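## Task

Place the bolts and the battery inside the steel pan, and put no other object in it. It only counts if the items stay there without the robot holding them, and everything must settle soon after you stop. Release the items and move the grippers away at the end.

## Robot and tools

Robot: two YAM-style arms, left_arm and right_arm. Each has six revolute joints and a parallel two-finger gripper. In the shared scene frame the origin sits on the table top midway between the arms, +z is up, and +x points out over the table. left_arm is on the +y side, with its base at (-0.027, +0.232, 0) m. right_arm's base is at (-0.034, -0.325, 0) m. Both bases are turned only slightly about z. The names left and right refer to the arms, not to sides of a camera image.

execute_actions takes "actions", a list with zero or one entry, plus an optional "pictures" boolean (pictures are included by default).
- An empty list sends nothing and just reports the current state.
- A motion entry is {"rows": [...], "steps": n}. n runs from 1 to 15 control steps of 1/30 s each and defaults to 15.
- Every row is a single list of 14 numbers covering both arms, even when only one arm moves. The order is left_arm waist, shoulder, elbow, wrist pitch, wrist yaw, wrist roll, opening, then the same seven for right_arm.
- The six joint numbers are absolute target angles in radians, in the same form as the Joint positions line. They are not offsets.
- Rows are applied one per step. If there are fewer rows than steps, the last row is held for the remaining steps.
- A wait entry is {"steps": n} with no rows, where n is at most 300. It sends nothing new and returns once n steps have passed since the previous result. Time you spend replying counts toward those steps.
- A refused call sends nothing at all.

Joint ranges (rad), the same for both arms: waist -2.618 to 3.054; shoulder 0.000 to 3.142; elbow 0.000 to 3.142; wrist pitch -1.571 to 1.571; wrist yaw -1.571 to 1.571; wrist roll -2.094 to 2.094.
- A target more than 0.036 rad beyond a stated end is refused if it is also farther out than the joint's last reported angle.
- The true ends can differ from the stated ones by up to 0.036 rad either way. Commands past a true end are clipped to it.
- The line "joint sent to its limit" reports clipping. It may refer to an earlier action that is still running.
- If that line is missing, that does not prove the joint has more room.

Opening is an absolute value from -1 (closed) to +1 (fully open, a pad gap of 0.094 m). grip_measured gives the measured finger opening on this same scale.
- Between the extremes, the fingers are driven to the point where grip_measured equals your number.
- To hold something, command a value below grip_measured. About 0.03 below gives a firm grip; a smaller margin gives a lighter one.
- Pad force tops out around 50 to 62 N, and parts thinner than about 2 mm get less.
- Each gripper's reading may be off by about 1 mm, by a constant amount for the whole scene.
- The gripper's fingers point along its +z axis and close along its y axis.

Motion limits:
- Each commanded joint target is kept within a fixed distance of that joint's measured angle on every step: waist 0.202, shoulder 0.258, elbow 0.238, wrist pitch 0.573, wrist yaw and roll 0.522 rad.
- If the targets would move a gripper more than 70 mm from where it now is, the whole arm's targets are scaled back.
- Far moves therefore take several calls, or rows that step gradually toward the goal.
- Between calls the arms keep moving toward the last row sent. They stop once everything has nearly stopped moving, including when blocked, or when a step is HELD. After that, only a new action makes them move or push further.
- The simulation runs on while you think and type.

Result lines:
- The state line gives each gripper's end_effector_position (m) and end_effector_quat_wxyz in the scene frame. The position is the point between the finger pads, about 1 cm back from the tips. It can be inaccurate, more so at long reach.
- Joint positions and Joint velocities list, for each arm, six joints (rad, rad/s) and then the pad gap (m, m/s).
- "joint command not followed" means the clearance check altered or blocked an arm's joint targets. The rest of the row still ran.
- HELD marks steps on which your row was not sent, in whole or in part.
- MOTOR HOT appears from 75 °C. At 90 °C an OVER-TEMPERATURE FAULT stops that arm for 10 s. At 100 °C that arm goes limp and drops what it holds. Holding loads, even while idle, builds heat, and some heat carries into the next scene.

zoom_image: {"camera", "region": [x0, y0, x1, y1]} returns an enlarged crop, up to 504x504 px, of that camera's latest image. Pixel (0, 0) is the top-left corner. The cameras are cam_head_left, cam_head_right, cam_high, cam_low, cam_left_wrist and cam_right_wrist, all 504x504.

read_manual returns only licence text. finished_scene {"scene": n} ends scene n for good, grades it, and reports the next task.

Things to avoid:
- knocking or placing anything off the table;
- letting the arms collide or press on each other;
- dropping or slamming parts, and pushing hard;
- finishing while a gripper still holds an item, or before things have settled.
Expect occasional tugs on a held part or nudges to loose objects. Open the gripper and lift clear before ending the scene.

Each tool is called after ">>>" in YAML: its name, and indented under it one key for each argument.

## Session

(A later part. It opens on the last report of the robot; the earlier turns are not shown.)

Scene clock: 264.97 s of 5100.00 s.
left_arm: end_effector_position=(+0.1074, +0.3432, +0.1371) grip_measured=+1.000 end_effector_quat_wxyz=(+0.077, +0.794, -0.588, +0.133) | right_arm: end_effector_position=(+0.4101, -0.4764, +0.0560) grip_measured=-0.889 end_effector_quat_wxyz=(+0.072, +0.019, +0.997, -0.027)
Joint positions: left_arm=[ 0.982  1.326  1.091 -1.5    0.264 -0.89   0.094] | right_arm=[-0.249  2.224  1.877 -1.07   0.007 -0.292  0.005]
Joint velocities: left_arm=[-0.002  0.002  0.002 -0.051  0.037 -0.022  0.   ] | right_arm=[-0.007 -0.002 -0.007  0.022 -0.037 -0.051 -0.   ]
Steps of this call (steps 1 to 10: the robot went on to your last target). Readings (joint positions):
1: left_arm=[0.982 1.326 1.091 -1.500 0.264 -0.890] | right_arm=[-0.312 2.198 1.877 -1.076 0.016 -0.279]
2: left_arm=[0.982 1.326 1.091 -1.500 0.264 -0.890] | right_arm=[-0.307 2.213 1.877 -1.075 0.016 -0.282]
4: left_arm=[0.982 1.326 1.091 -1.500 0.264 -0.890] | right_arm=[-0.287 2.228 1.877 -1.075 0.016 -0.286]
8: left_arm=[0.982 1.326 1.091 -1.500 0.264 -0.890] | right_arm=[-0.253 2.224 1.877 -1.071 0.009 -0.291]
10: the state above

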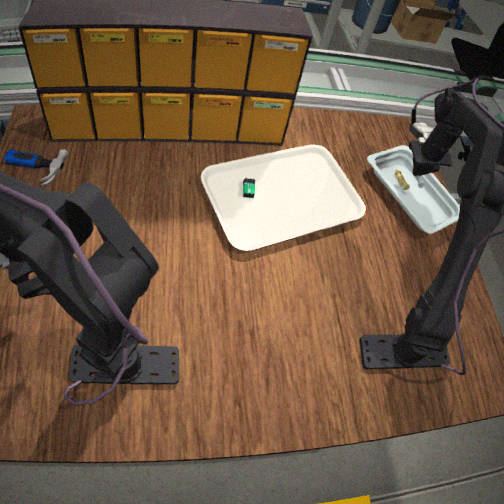

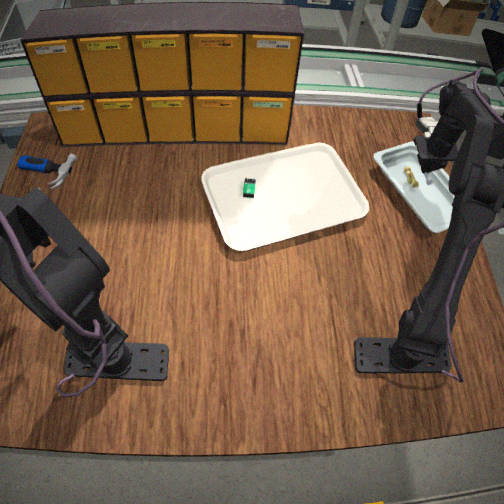

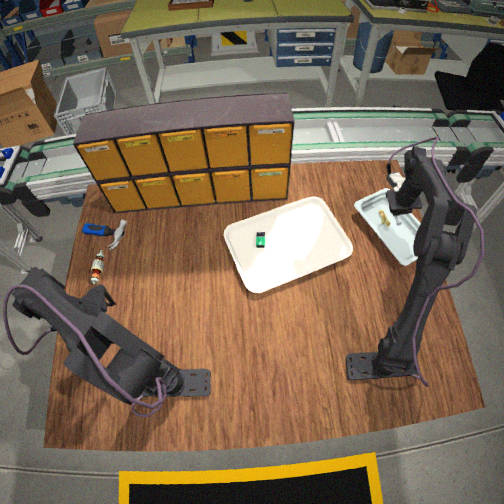

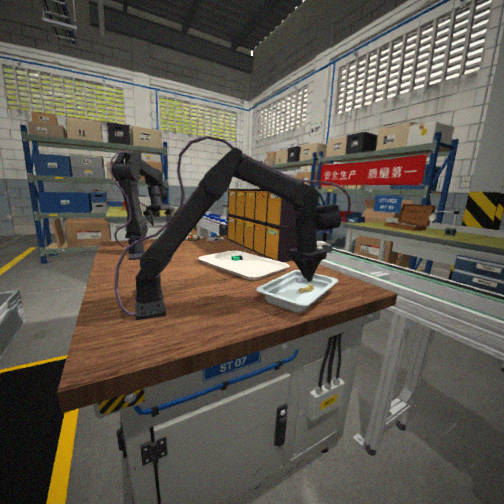

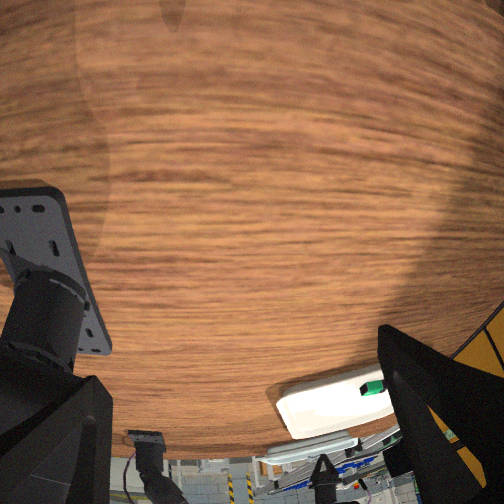

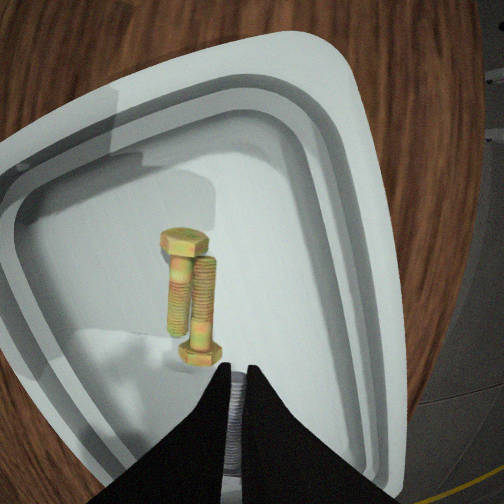

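>>> execute_actions:
  actions:
    - {"rows":[[0.982,1.326,1.091,-1.5,0.264,-0.89,1,-0.255,2.255,1.881,-1.02,0,-0.3,-0.93],[0.982,1.326,1.091,-1.5,0.264,-0.89,1,-0.255,2.255,1.881,-1.02,0,-0.3,-0.93],[0.982,1.326,1.091,-1.5,0.264,-0.89,1,-0.255,2.255,1.881,-1.02,0,-0.3,-0.93],[0.982,1.326,1.091,-1.5,0.264,-0.89,1,-0.255,2.255,1.881,-1.02,0,-0.3,-0.93],[0.982,1.326,1.091,-1.5,0.264,-0.89,1,-0.255,2.255,1.881,-1.02,0,-0.3,-0.93],[0.982,1.326,1.091,-1.5,0.264,-0.89,1,-0.255,2.255,1.881,-1.02,0,-0.3,-0.93],[0.982,1.326,1.091,-1.5,0.264,-0.89,1,-0.255,2.255,1.881,-1.02,0,-0.3,-0.93],[0.982,1.326,1.091,-1.5,0.264,-0.89,1,-0.255,2.255,1.881,-1.02,0,-0.3,-0.93],[0.982,1.326,1.091,-1.5,0.264,-0.89,1,-0.255,2.255,1.881,-1.02,0,-0.3,-0.93],[0.982,1.326,1.091,-1.5,0.264,-0.89,1,-0.255,2.255,1.881,-1.02,0,-0.3,-0.6]],"steps":15}

Scene clock: 274.03 s of 5100.00 s.
left_arm: end_effector_position=(+0.1074, +0.3432, +0.1371) grip_measured=+1.000 end_effector_quat_wxyz=(+0.077, +0.794, -0.588, +0.133) | right_arm: end_effector_position=(+0.4169, -0.4791, +0.0418) grip_measured=-0.603 end_effector_quat_wxyz=(+0.075, +0.018, +0.997, -0.028)
Joint positions: left_arm=[ 0.982  1.326  1.091 -1.5    0.264 -0.89   0.094] | right_arm=[-0.25   2.259  1.877 -1.031  0.007 -0.294  0.019]
Joint velocities: left_arm=[ 0.012  0.012  0.012 -0.051 -0.037  0.007  0.   ] | right_arm=[-0.007  0.007 -0.002  0.022 -0.022  0.007 -0.001]
Steps of this call (steps 1 to 30: the robot went on to your last target; steps 31 to 90: nothing new was sent; then 5.57 s passed at rest; steps 91 to 105: all 15 steps of this action). Readings (joint positions):
91: left_arm=[0.982 1.326 1.091 -1.500 0.264 -0.890] | right_arm=[-0.250 2.226 1.877 -1.066 0.007 -0.294]
92: left_arm=[0.982 1.326 1.091 -1.500 0.264 -0.890] | right_arm=[-0.250 2.229 1.877 -1.058 0.007 -0.294]
94: left_arm=[0.982 1.326 1.091 -1.500 0.264 -0.890] | right_arm=[-0.250 2.240 1.877 -1.046 0.007 -0.294]
98: left_arm=[0.982 1.326 1.091 -1.500 0.264 -0.890] | right_arm=[-0.250 2.257 1.877 -1.036 0.007 -0.294]
105: the state above

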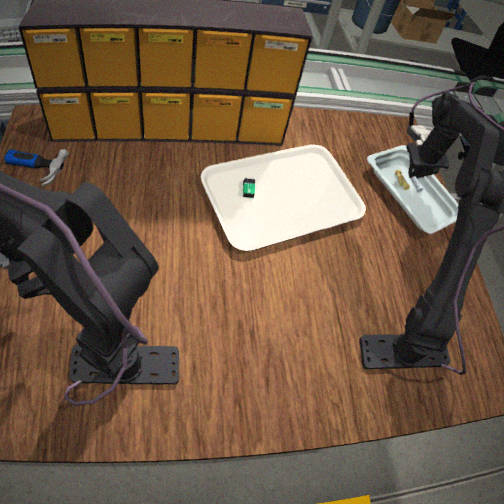

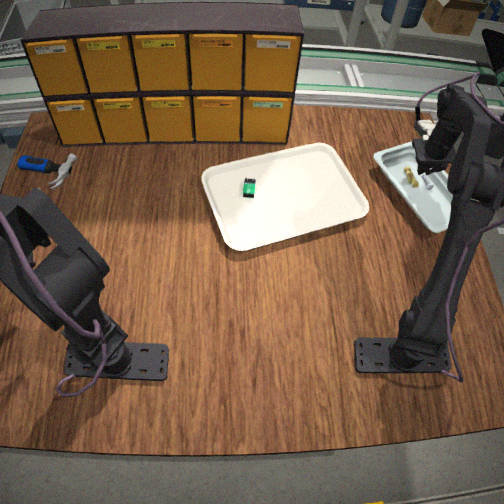

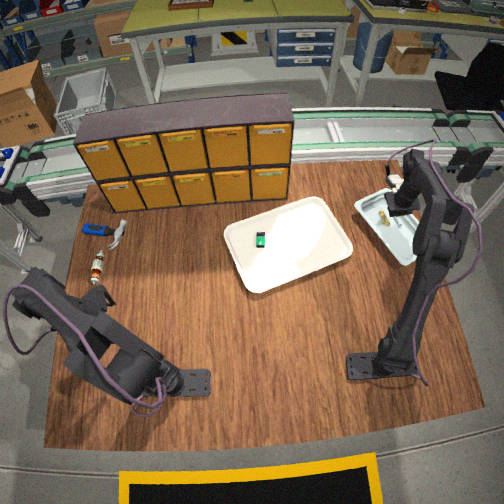

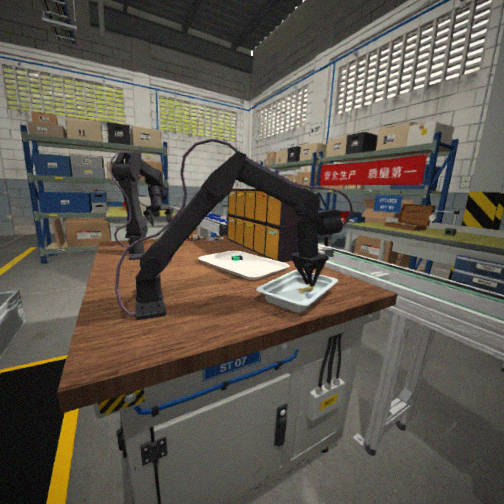

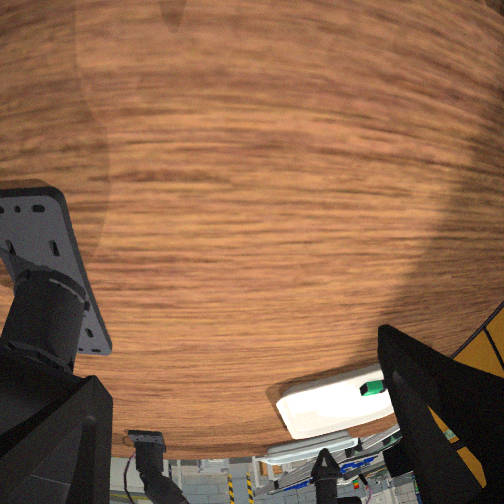

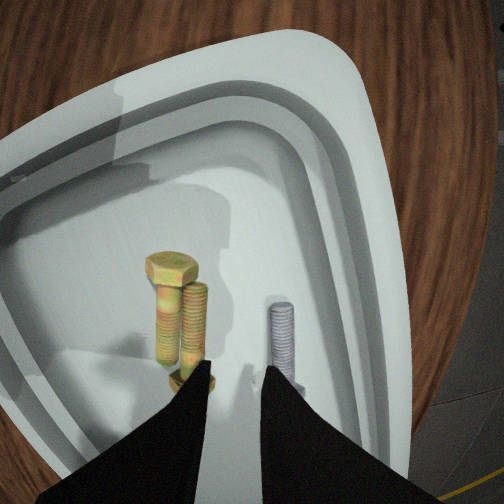

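>>> execute_actions:
  actions:
    - {"rows":[[0.982,1.326,1.091,-1.5,0.264,-0.89,1,-0.255,2.08,1.881,-1.18,0,-0.3,-0.5],[0.982,1.326,1.091,-1.5,0.264,-0.89,1,-0.255,2.08,1.881,-1.18,0,-0.3,-0.5],[0.982,1.326,1.091,-1.5,0.264,-0.89,1,-0.255,2.08,1.881,-1.18,0,-0.3,-0.5],[0.982,1.326,1.091,-1.5,0.264,-0.89,1,-0.255,2.08,1.881,-1.18,0,-0.3,-0.5],[0.982,1.326,1.091,-1.5,0.264,-0.89,1,-0.15,2.08,1.9,-1.18,0,-0.1,-0.3],[0.982,1.326,1.091,-1.5,0.264,-0.89,1,0.6,2.12,1.95,-1.15,0,0.83,0.1]],"steps":15}
  pictures: false

>>> execute_actions:
  actions:
    - {"rows":[[0.982,1.326,1.091,-1.5,0.264,-0.89,1,0.6,2.12,1.95,-1.15,0,0.83,0.1],[0.982,1.326,1.091,-1.5,0.264,-0.89,1,0.6,2.12,1.95,-1.15,0,0.83,0.1],[0.982,1.326,1.091,-1.5,0.264,-0.89,1,0.6,2.12,1.95,-1.15,0,0.83,0.1],[0.982,1.326,1.091,-1.5,0.264,-0.89,1,0.6,2.12,1.95,-1.15,0,0.83,0.1],[0.982,1.326,1.091,-1.5,0.264,-0.89,1,0.6,2.12,1.95,-1.15,0,0.83,0.1],[0.982,1.326,1.091,-1.5,0.264,-0.89,1,0.6,2.12,1.95,-1.15,0,0.83,0.1],[0.982,1.326,1.091,-1.5,0.264,-0.89,1,0.63,2.18,1.97,-1.1,0,0.83,0.1],[0.982,1.326,1.091,-1.5,0.264,-0.89,1,0.63,2.18,1.97,-1.1,0,0.83,0.1],[0.982,1.326,1.091,-1.5,0.264,-0.89,1,0.652,2.25,1.985,-1.055,0,0.83,0.1]],"steps":15}
  pictures: false

>>> execute_actions:
  actions:
    - {"steps":10}

Scene clock: 295.70 s of 5100.00 s.
left_arm: end_effector_position=(+0.1074, +0.3432, +0.1371) grip_measured=+1.000 end_effector_quat_wxyz=(+0.077, +0.794, -0.588, +0.133) | right_arm: end_effector_position=(+0.4380, -0.2811, +0.1202) grip_measured=+0.097 end_effector_quat_wxyz=(+0.130, +0.176, +0.975, +0.029)
Joint positions: left_arm=[ 0.982  1.326  1.091 -1.5    0.264 -0.89   0.094] | right_arm=[ 0.175  2.115  1.936 -1.124  0.014  0.45   0.052]
Joint velocities: left_arm=[ 0.002 -0.002  0.002 -0.007  0.081 -0.037  0.   ] | right_arm=[1.463 0.095 0.002 0.007 0.007 1.736 0.001]
Steps of this call (steps 1 to 15: the robot went on to your last target; steps 16 to 160: nothing new was sent; then 15.83 s passed at rest; steps 161 to 175: all 15 steps of this action). Readings (joint positions):
161: left_arm=[0.982 1.326 1.091 -1.500 0.264 -0.890] | right_arm=[-0.250 2.248 1.875 -1.036 0.007 -0.294]
162: left_arm=[0.982 1.326 1.091 -1.500 0.264 -0.890] | right_arm=[-0.250 2.229 1.867 -1.060 0.007 -0.294]
164: left_arm=[0.982 1.326 1.091 -1.500 0.264 -0.890] | right_arm=[-0.250 2.172 1.863 -1.110 0.007 -0.294]
168: left_arm=[0.982 1.326 1.091 -1.500 0.264 -0.890] | right_arm=[-0.168 2.103 1.918 -1.136 0.017 -0.057]
175: the state above

Scene clock: 296.20 s of 5100.00 s.
left_arm: end_effector_position=(+0.1074, +0.3432, +0.1371) grip_measured=+1.000 end_effector_quat_wxyz=(+0.077, +0.794, -0.588, +0.133) | right_arm: end_effector_position=(+0.3675, -0.0389, +0.0655) grip_measured=+0.097 end_effector_quat_wxyz=(+0.076, +0.095, +0.990, +0.073)
Joint positions: left_arm=[ 0.982  1.326  1.091 -1.5    0.264 -0.89   0.094] | right_arm=[ 0.691  2.266  1.974 -1.068 -0.013  0.805  0.052]
Joint velocities: left_arm=[-0.017 -0.012 -0.012 -0.022 -0.066 -0.051  0.   ] | right_arm=[-0.256  0.286 -0.007  0.007 -0.007  0.154 -0.001]
Steps of this call (steps 1 to 15: all 15 steps of this action). Readings (joint positions):
1: left_arm=[0.982 1.326 1.091 -1.500 0.264 -0.890] | right_arm=[0.228 2.119 1.936 -1.124 0.014 0.506]
2: left_arm=[0.982 1.326 1.091 -1.500 0.264 -0.890] | right_arm=[0.281 2.121 1.936 -1.124 0.013 0.553]
4: left_arm=[0.982 1.326 1.091 -1.500 0.264 -0.890] | right_arm=[0.387 2.125 1.936 -1.124 0.011 0.628]
8: left_arm=[0.982 1.326 1.091 -1.500 0.264 -0.890] | right_arm=[0.594 2.140 1.948 -1.118 0.005 0.736]
15: the state above

Scene clock: 296.53 s of 5100.00 s.
left_arm: end_effector_position=(+0.1074, +0.3432, +0.1371) grip_measured=+1.000 end_effector_quat_wxyz=(+0.077, +0.794, -0.588, +0.133) | right_arm: end_effector_position=(+0.3806, -0.0566, +0.0630) grip_measured=+0.097 end_effector_quat_wxyz=(+0.078, +0.125, +0.987, +0.070)
Joint positions: left_arm=[ 0.982  1.326  1.091 -1.5    0.264 -0.89   0.094] | right_arm=[ 0.648  2.271  1.974 -1.063 -0.009  0.823  0.052]
Joint velocities: left_arm=[-0.002 -0.002  0.002  0.037  0.007 -0.007  0.   ] | right_arm=[-0.007  0.002  0.002  0.007 -0.022  0.007 -0.001]
Steps of this call (steps 1 to 10: the robot went on to your last target). Readings (joint positions):
1: left_arm=[0.982 1.326 1.091 -1.500 0.264 -0.890] | right_arm=[0.683 2.272 1.974 -1.068 -0.013 0.809]
2: left_arm=[0.982 1.326 1.091 -1.500 0.264 -0.890] | right_arm=[0.673 2.274 1.974 -1.068 -0.013 0.812]
4: left_arm=[0.982 1.326 1.091 -1.500 0.264 -0.890] | right_arm=[0.658 2.273 1.974 -1.066 -0.011 0.817]
8: left_arm=[0.982 1.326 1.091 -1.500 0.264 -0.890] | right_arm=[0.648 2.271 1.974 -1.063 -0.009 0.822]
10: the state above

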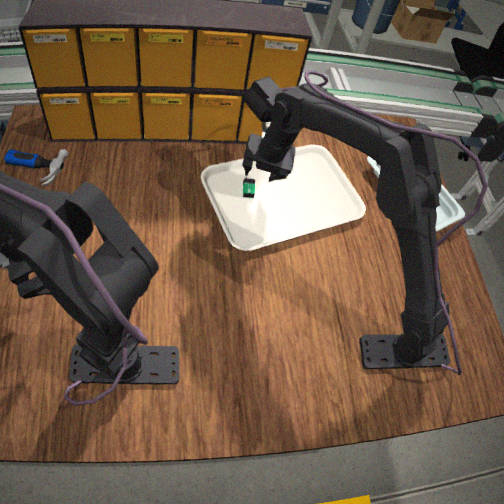

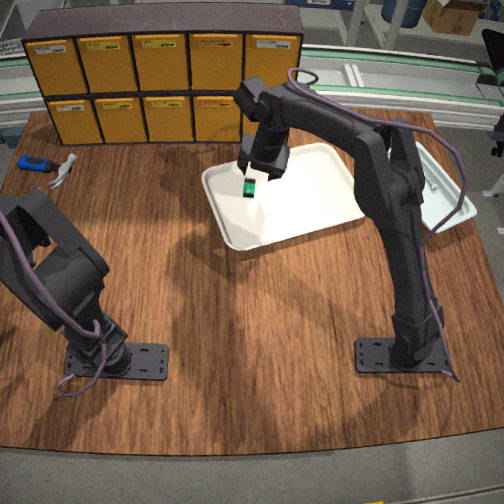

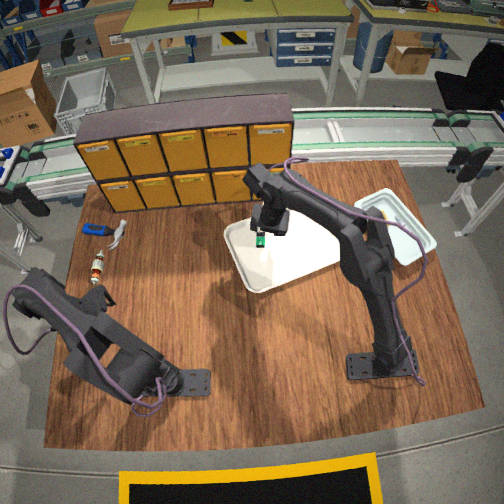

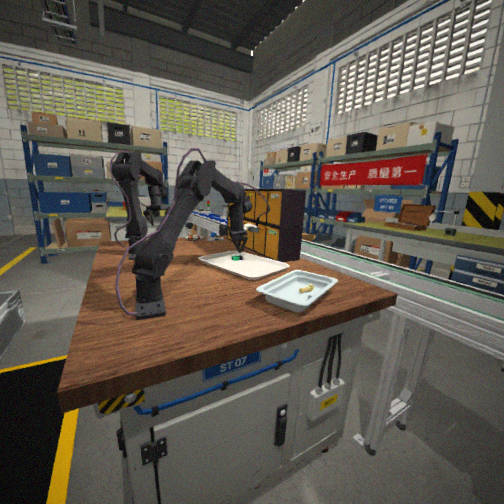

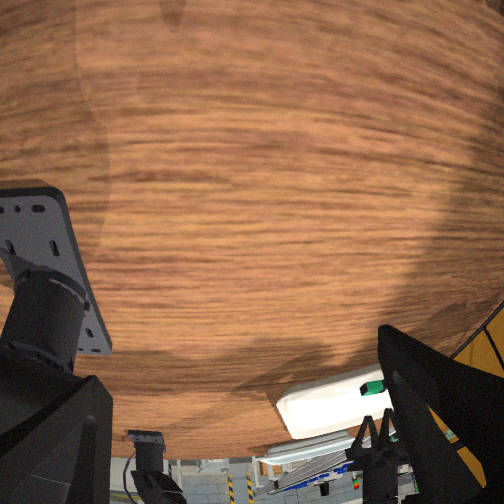

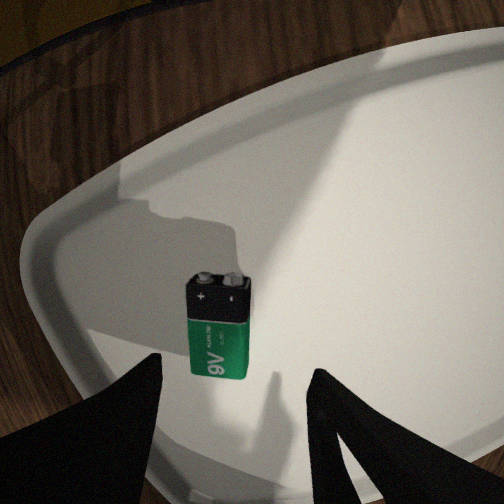

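>>> execute_actions:
  actions:
    - {"rows":[[0.982,1.326,1.091,-1.5,0.264,-0.89,1,0.652,2.28,1.95,-1.0,0,0.83,0.3],[0.982,1.326,1.091,-1.5,0.264,-0.89,1,0.652,2.28,1.95,-1.0,0,0.83,0.3],[0.982,1.326,1.091,-1.5,0.264,-0.89,1,0.652,2.28,1.95,-1.0,0,0.83,0.3],[0.982,1.326,1.091,-1.5,0.264,-0.89,1,0.652,2.3,1.93,-0.96,0,0.83,0.3],[0.982,1.326,1.091,-1.5,0.264,-0.89,1,0.652,2.3,1.93,-0.96,0,0.83,0.3],[0.982,1.326,1.091,-1.5,0.264,-0.89,1,0.652,2.325,1.908,-0.91,0,0.83,0.3]],"steps":15}

Scene clock: 311.30 s of 5100.00 s.
left_arm: end_effector_position=(+0.1074, +0.3432, +0.1371) grip_measured=+1.000 end_effector_quat_wxyz=(+0.077, +0.794, -0.588, +0.133) | right_arm: end_effector_position=(+0.3886, -0.0516, +0.0198) grip_measured=+0.297 end_effector_quat_wxyz=(+0.079, +0.127, +0.986, +0.072)
Joint positions: left_arm=[ 0.982  1.326  1.091 -1.5    0.264 -0.89   0.094] | right_arm=[ 0.648  2.335  1.909 -0.931 -0.009  0.825  0.061]
Joint velocities: left_arm=[ 0.012 -0.017  0.012  0.037  0.022  0.007  0.   ] | right_arm=[-0.012  0.002  0.007  0.125 -0.037  0.007  0.   ]
Steps of this call (steps 1 to 30: the robot went on to your last target; steps 31 to 90: nothing new was sent; then 11.27 s passed at rest; steps 91 to 105: all 15 steps of this action). Readings (joint positions):
91: left_arm=[0.982 1.326 1.091 -1.500 0.264 -0.890] | right_arm=[0.648 2.271 1.971 -1.057 -0.009 0.825]
92: left_arm=[0.982 1.326 1.091 -1.500 0.264 -0.890] | right_arm=[0.648 2.271 1.968 -1.047 -0.009 0.825]
94: left_arm=[0.982 1.326 1.091 -1.500 0.264 -0.890] | right_arm=[0.648 2.274 1.959 -1.026 -0.009 0.825]
98: left_arm=[0.982 1.326 1.091 -1.500 0.264 -0.890] | right_arm=[0.648 2.298 1.931 -0.964 -0.009 0.825]
105: the state above

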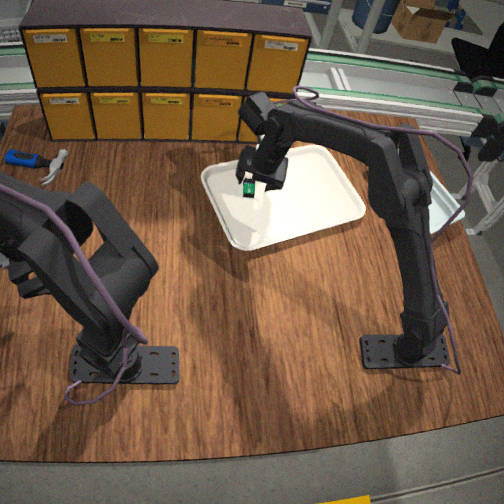

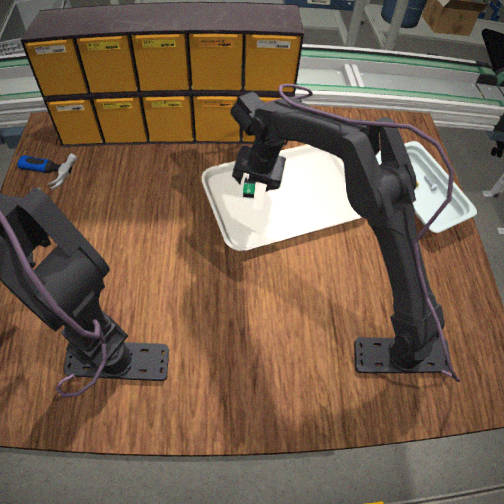

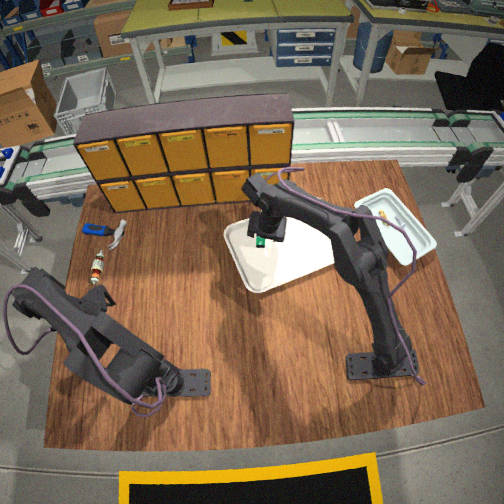

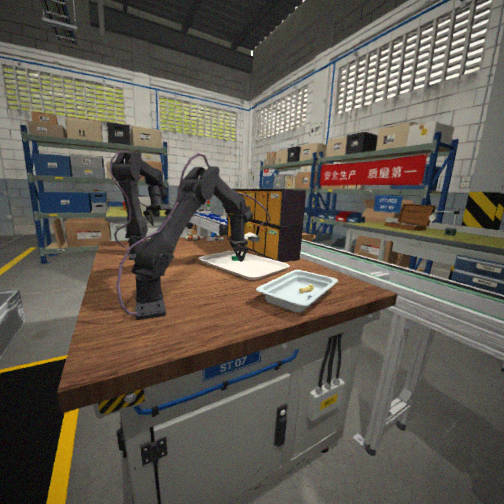

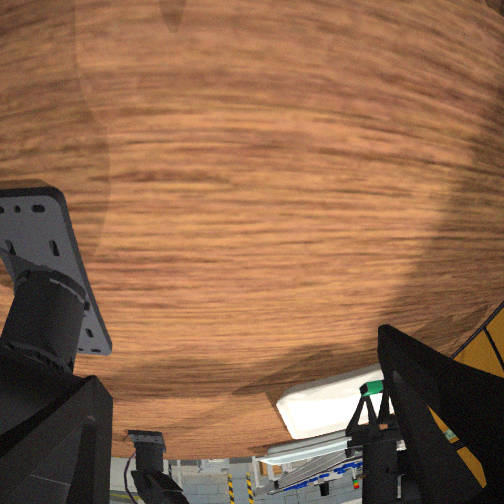

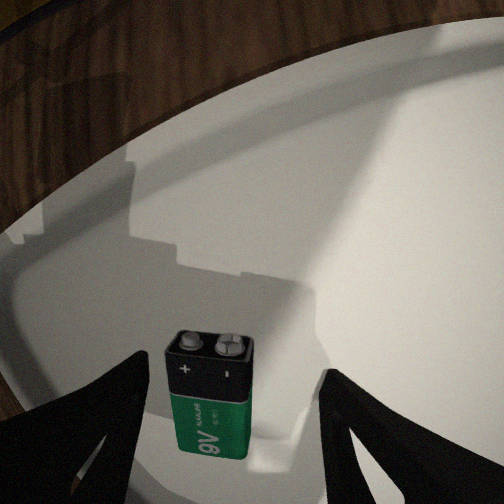

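>>> execute_actions:
  actions:
    - {"rows":[[0.982,1.326,1.091,-1.5,0.264,-0.89,1,0.672,2.335,1.908,-0.91,0,0.83,0.3],[0.982,1.326,1.091,-1.5,0.264,-0.89,1,0.672,2.335,1.908,-0.91,0,0.83,0.3],[0.982,1.326,1.091,-1.5,0.264,-0.89,1,0.672,2.335,1.908,-0.91,0,0.83,0.3],[0.982,1.326,1.091,-1.5,0.264,-0.89,1,0.672,2.335,1.908,-0.91,0,0.83,0.3],[0.982,1.326,1.091,-1.5,0.264,-0.89,1,0.672,2.335,1.908,-0.91,0,0.83,0.3],[0.982,1.326,1.091,-1.5,0.264,-0.89,1,0.672,2.335,1.908,-0.91,0,0.83,-0.5]],"steps":15}

Scene clock: 321.60 s of 5100.00 s.
left_arm: end_effector_position=(+0.1074, +0.3432, +0.1371) grip_measured=+1.000 end_effector_quat_wxyz=(+0.077, +0.794, -0.588, +0.133) | right_arm: end_effector_position=(+0.3865, -0.0422, +0.0206) grip_measured=-0.466 end_effector_quat_wxyz=(+0.084, +0.118, +0.987, +0.077)
Joint positions: left_arm=[ 0.982  1.326  1.091 -1.5    0.264 -0.89   0.094] | right_arm=[ 0.666  2.335  1.909 -0.917 -0.008  0.825  0.025]
Joint velocities: left_arm=[-0.002  0.002  0.007 -0.022 -0.022  0.007  0.   ] | right_arm=[ 0.002 -0.007 -0.017  0.007  0.037 -0.037 -0.   ]
Steps of this call (steps 1 to 30: the robot went on to your last target; steps 31 to 90: nothing new was sent; then 6.80 s passed at rest; steps 91 to 105: all 15 steps of this action). Readings (joint positions):
91: left_arm=[0.982 1.326 1.091 -1.500 0.264 -0.890] | right_arm=[0.649 2.335 1.909 -0.918 -0.009 0.825]
92: left_arm=[0.982 1.326 1.091 -1.500 0.264 -0.890] | right_arm=[0.651 2.335 1.909 -0.918 -0.008 0.825]
94: left_arm=[0.982 1.326 1.091 -1.500 0.264 -0.890] | right_arm=[0.656 2.335 1.909 -0.918 -0.008 0.825]
98: left_arm=[0.982 1.326 1.091 -1.500 0.264 -0.890] | right_arm=[0.665 2.335 1.909 -0.918 -0.008 0.825]
105: the state above

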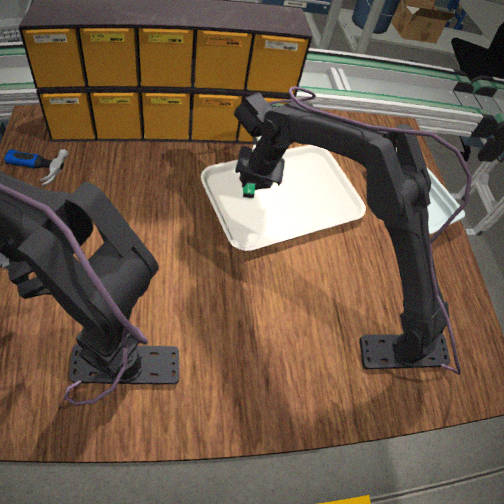

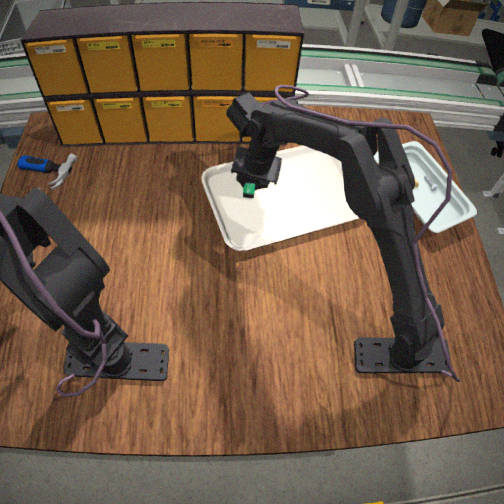

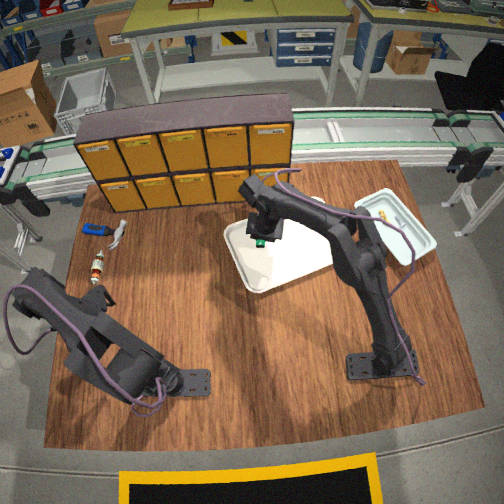

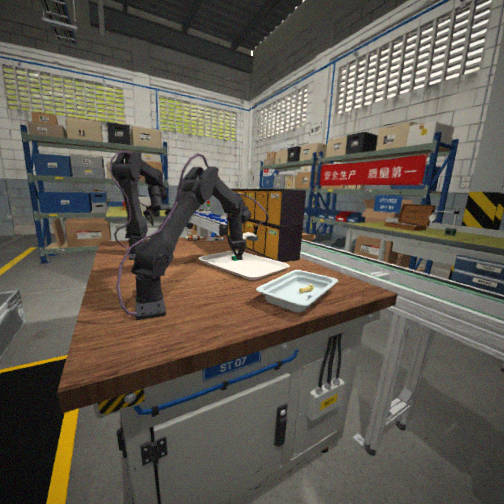

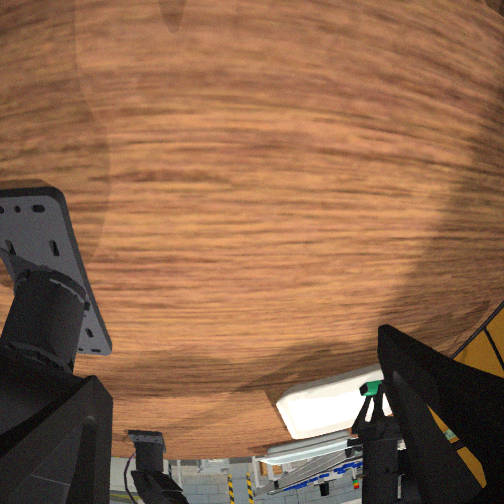

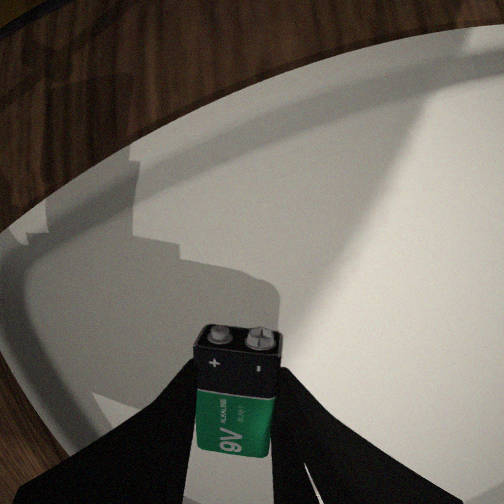

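>>> execute_actions:
  actions:
    - {"rows":[[0.982,1.326,1.091,-1.5,0.264,-0.89,1,0.67,2.2,1.91,-1.05,0,0.83,-0.5],[0.982,1.326,1.091,-1.5,0.264,-0.89,1,0.67,2.2,1.91,-1.05,0,0.83,-0.5],[0.982,1.326,1.091,-1.5,0.264,-0.89,1,0.67,2.12,1.91,-1.13,0,0.83,-0.5],[0.982,1.326,1.091,-1.5,0.264,-0.89,1,0.67,2.12,1.91,-1.13,0,0.7,-0.5],[0.982,1.326,1.091,-1.5,0.264,-0.89,1,0.6,2.05,1.88,-1.18,0,0.6,-0.5],[0.982,1.326,1.091,-1.5,0.264,-0.89,1,-0.22,2.02,1.82,-1.17,0,-0.3,-0.5]],"steps":15}
  pictures: false

>>> execute_actions:
  actions:
    - {"rows":[[0.982,1.326,1.091,-1.5,0.264,-0.89,1,-0.22,2.02,1.81,-1.165,0,-0.3,-0.5],[0.982,1.326,1.091,-1.5,0.264,-0.89,1,-0.22,2.02,1.81,-1.165,0,-0.3,-0.5],[0.982,1.326,1.091,-1.5,0.264,-0.89,1,-0.22,2.02,1.81,-1.165,0,-0.3,-0.5],[0.982,1.326,1.091,-1.5,0.264,-0.89,1,-0.22,2.02,1.81,-1.165,0,-0.3,-0.5],[0.982,1.326,1.091,-1.5,0.264,-0.89,1,-0.22,2.02,1.81,-1.165,0,-0.3,-0.5],[0.982,1.326,1.091,-1.5,0.264,-0.89,1,-0.22,2.02,1.81,-1.165,0,-0.3,-0.5],[0.982,1.326,1.091,-1.5,0.264,-0.89,1,-0.22,2.02,1.81,-1.165,0,-0.3,-0.5],[0.982,1.326,1.091,-1.5,0.264,-0.89,1,-0.22,2.02,1.81,-1.165,0,-0.3,-0.5],[0.982,1.326,1.091,-1.5,0.264,-0.89,1,-0.30,2.03,1.805,-1.16,0,-0.3,-0.5]],"steps":15}
  pictures: false

>>> execute_actions:
  actions:
    - {"steps":8}

Scene clock: 340.63 s of 5100.00 s.
left_arm: end_effector_position=(+0.1074, +0.3432, +0.1371) grip_measured=+1.000 end_effector_quat_wxyz=(+0.077, +0.794, -0.588, +0.133) | right_arm: end_effector_position=(+0.4142, -0.2290, +0.1323) grip_measured=-0.467 end_effector_quat_wxyz=(+0.139, -0.051, +0.989, +0.029)
Joint positions: left_arm=[ 0.982  1.326  1.091 -1.5    0.264 -0.89   0.094] | right_arm=[ 0.281  2.029  1.85  -1.107 -0.016  0.1    0.025]
Joint velocities: left_arm=[-0.002  0.002  0.007  0.051 -0.022  0.022  0.   ] | right_arm=[-1.531  0.007 -0.173 -0.037  0.037 -1.927  0.   ]
Steps of this call (steps 1 to 15: the robot went on to your last target; steps 16 to 90: nothing new was sent; then 15.53 s passed at rest; steps 91 to 105: all 15 steps of this action). Readings (joint positions):
91: left_arm=[0.982 1.326 1.091 -1.500 0.264 -0.890] | right_arm=[0.666 2.326 1.908 -0.925 -0.008 0.825]
92: left_arm=[0.982 1.326 1.091 -1.500 0.264 -0.890] | right_arm=[0.666 2.312 1.901 -0.949 -0.008 0.825]
94: left_arm=[0.982 1.326 1.091 -1.500 0.264 -0.890] | right_arm=[0.666 2.259 1.894 -1.006 -0.008 0.810]
98: left_arm=[0.982 1.326 1.091 -1.500 0.264 -0.890] | right_arm=[0.611 2.115 1.867 -1.067 -0.018 0.609]
105: the state above

Scene clock: 341.13 s of 5100.00 s.
left_arm: end_effector_position=(+0.1074, +0.3432, +0.1371) grip_measured=+1.000 end_effector_quat_wxyz=(+0.077, +0.794, -0.588, +0.133) | right_arm: end_effector_position=(+0.3669, -0.5086, +0.1181) grip_measured=-0.466 end_effector_quat_wxyz=(+0.097, +0.077, +0.991, -0.044)
Joint positions: left_arm=[ 0.982  1.326  1.091 -1.5    0.264 -0.89   0.094] | right_arm=[-0.347  2.029  1.812 -1.142  0.016 -0.273  0.025]
Joint velocities: left_arm=[-0.012 -0.017 -0.007 -0.11   0.051  0.022  0.   ] | right_arm=[ 0.188 -0.002 -0.017 -0.168 -0.066 -0.168 -0.   ]
Steps of this call (steps 1 to 15: all 15 steps of this action). Readings (joint positions):
1: left_arm=[0.982 1.326 1.091 -1.500 0.264 -0.890] | right_arm=[0.227 2.029 1.843 -1.108 -0.015 0.040]
2: left_arm=[0.982 1.326 1.091 -1.500 0.264 -0.890] | right_arm=[0.172 2.029 1.836 -1.111 -0.014 -0.011]
4: left_arm=[0.982 1.326 1.091 -1.500 0.264 -0.890] | right_arm=[0.060 2.029 1.825 -1.118 -0.012 -0.092]
8: left_arm=[0.982 1.326 1.091 -1.500 0.264 -0.890] | right_arm=[-0.163 2.029 1.819 -1.127 -0.007 -0.200]
15: the state above

Scene clock: 341.40 s of 5100.00 s.
left_arm: end_effector_position=(+0.1074, +0.3432, +0.1371) grip_measured=+1.000 end_effector_quat_wxyz=(+0.077, +0.794, -0.588, +0.133) | right_arm: end_effector_position=(+0.3739, -0.4872, +0.1175) grip_measured=-0.466 end_effector_quat_wxyz=(+0.095, +0.044, +0.994, -0.037)
Joint positions: left_arm=[ 0.982  1.326  1.091 -1.5    0.264 -0.89   0.094] | right_arm=[-0.299  2.029  1.811 -1.149  0.008 -0.291  0.025]
Joint velocities: left_arm=[ 0.007 -0.012 -0.007  0.037  0.022  0.022  0.   ] | right_arm=[ 0.002 -0.007 -0.007 -0.051 -0.051 -0.022 -0.   ]
Steps of this call (steps 1 to 8: the robot went on to your last target). Readings (joint positions):
1: left_arm=[0.982 1.326 1.091 -1.500 0.264 -0.890] | right_arm=[-0.339 2.029 1.812 -1.144 0.016 -0.277]
2: left_arm=[0.982 1.326 1.091 -1.500 0.264 -0.890] | right_arm=[-0.330 2.029 1.811 -1.145 0.016 -0.280]
4: left_arm=[0.982 1.326 1.091 -1.500 0.264 -0.890] | right_arm=[-0.312 2.029 1.811 -1.147 0.013 -0.286]
8: the state above

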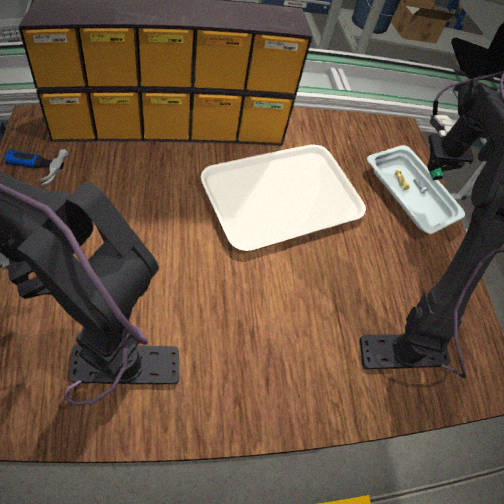

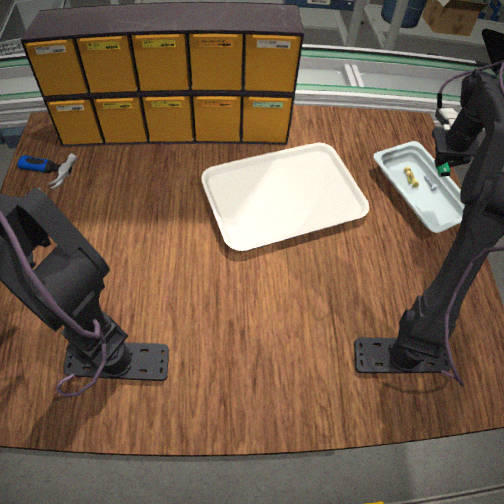

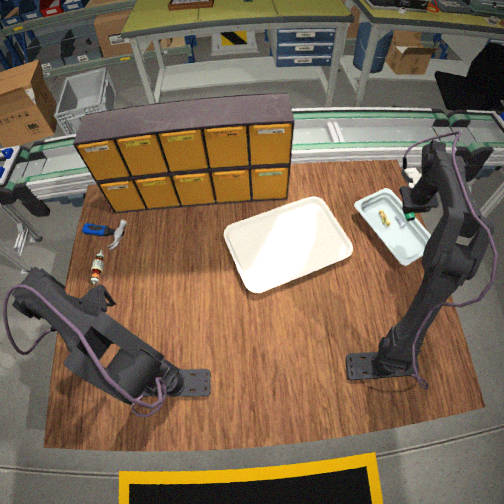

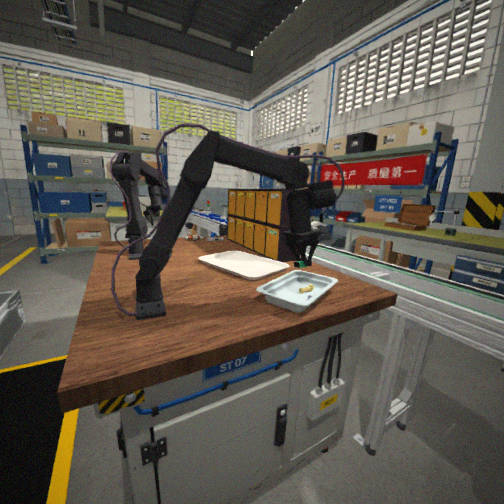

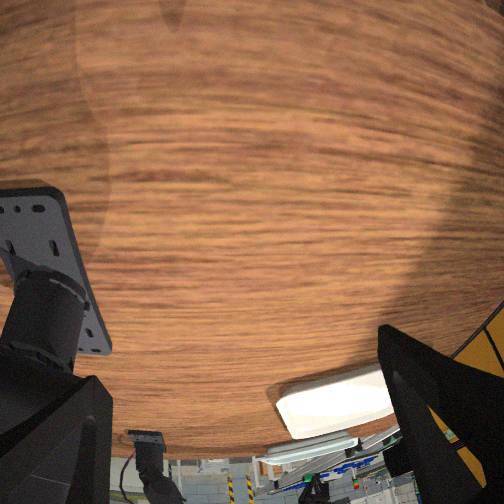

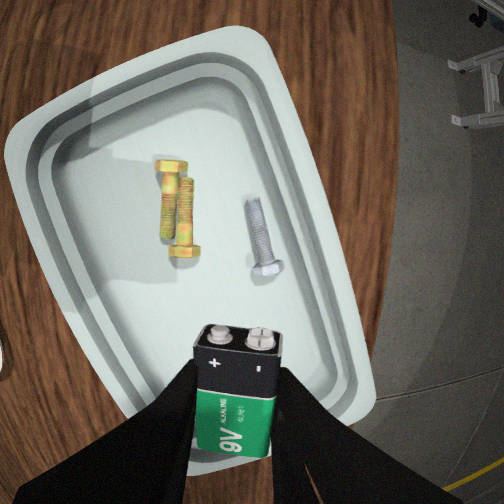

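>>> execute_actions:
  actions:
    - {"rows":[[0.982,1.326,1.091,-1.5,0.264,-0.89,1,-0.268,2.03,1.75,-1.1,0,-0.55,-0.5],[0.982,1.326,1.091,-1.5,0.264,-0.89,1,-0.268,2.03,1.75,-1.1,0,-0.55,-0.5],[0.982,1.326,1.091,-1.5,0.264,-0.89,1,-0.268,2.03,1.75,-1.1,0,-0.55,-0.5],[0.982,1.326,1.091,-1.5,0.264,-0.89,1,-0.268,2.035,1.68,-1.03,0,-0.55,-0.5],[0.982,1.326,1.091,-1.5,0.264,-0.89,1,-0.268,2.035,1.68,-1.03,0,-0.55,-0.5],[0.982,1.326,1.091,-1.5,0.264,-0.89,1,-0.268,2.045,1.61,-0.95,0,-0.55,-0.5]],"steps":15}

Scene clock: 353.23 s of 5100.00 s.
left_arm: end_effector_position=(+0.1074, +0.3432, +0.1371) grip_measured=+1.000 end_effector_quat_wxyz=(+0.077, +0.794, -0.588, +0.133) | right_arm: end_effector_position=(+0.3633, -0.4708, +0.0500) grip_measured=-0.467 end_effector_quat_wxyz=(+0.057, -0.091, +0.994, -0.032)
Joint positions: left_arm=[ 0.982  1.326  1.091 -1.5    0.264 -0.89   0.094] | right_arm=[-0.272  2.063  1.604 -0.981  0.008 -0.535  0.025]
Joint velocities: left_arm=[-0.002 -0.007  0.002  0.037 -0.007 -0.007  0.   ] | right_arm=[-0.017  0.002  0.007  0.139  0.007 -0.125 -0.   ]
Steps of this call (steps 1 to 30: the robot went on to your last target; steps 31 to 90: nothing new was sent; then 8.33 s passed at rest; steps 91 to 105: all 15 steps of this action). Readings (joint positions):
91: left_arm=[0.982 1.326 1.091 -1.500 0.264 -0.890] | right_arm=[-0.297 2.029 1.803 -1.142 0.008 -0.329]
92: left_arm=[0.982 1.326 1.091 -1.500 0.264 -0.890] | right_arm=[-0.295 2.028 1.791 -1.131 0.008 -0.373]
94: left_arm=[0.982 1.326 1.091 -1.500 0.264 -0.890] | right_arm=[-0.286 2.029 1.755 -1.109 0.008 -0.435]
98: left_arm=[0.982 1.326 1.091 -1.500 0.264 -0.890] | right_arm=[-0.273 2.037 1.641 -1.029 0.008 -0.500]
105: the state above

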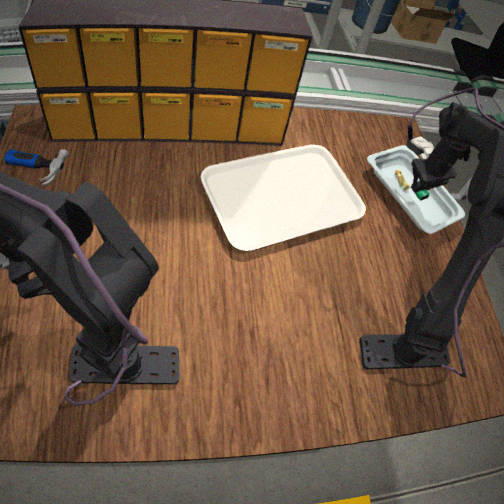

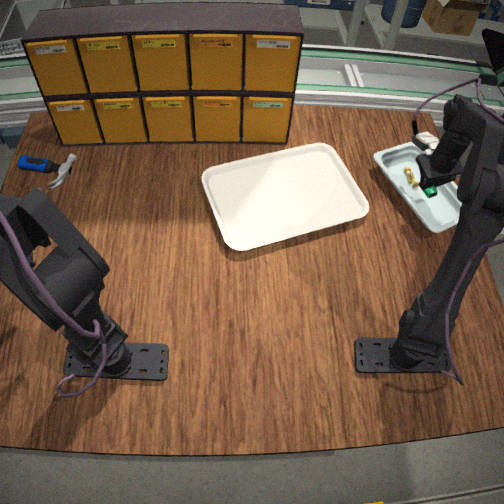

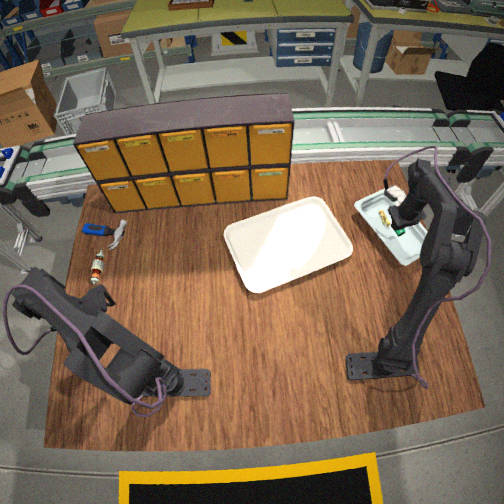

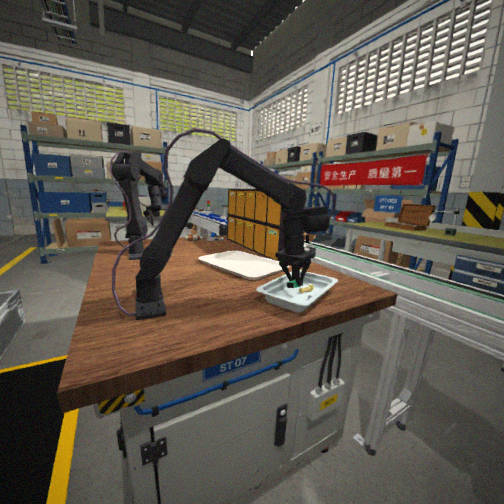

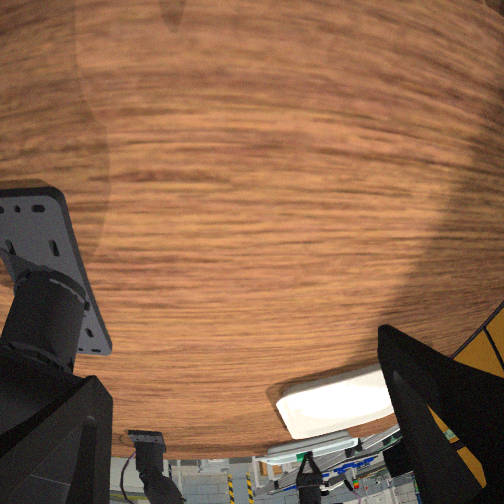

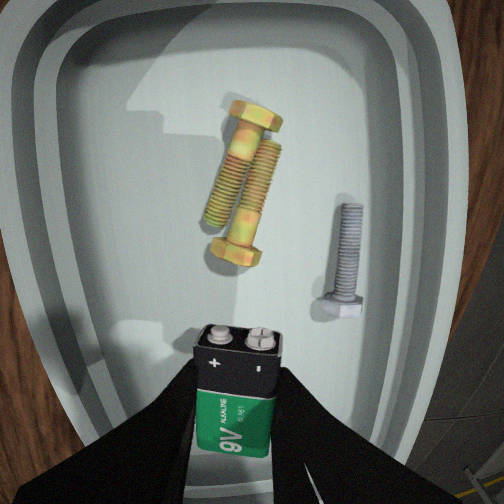

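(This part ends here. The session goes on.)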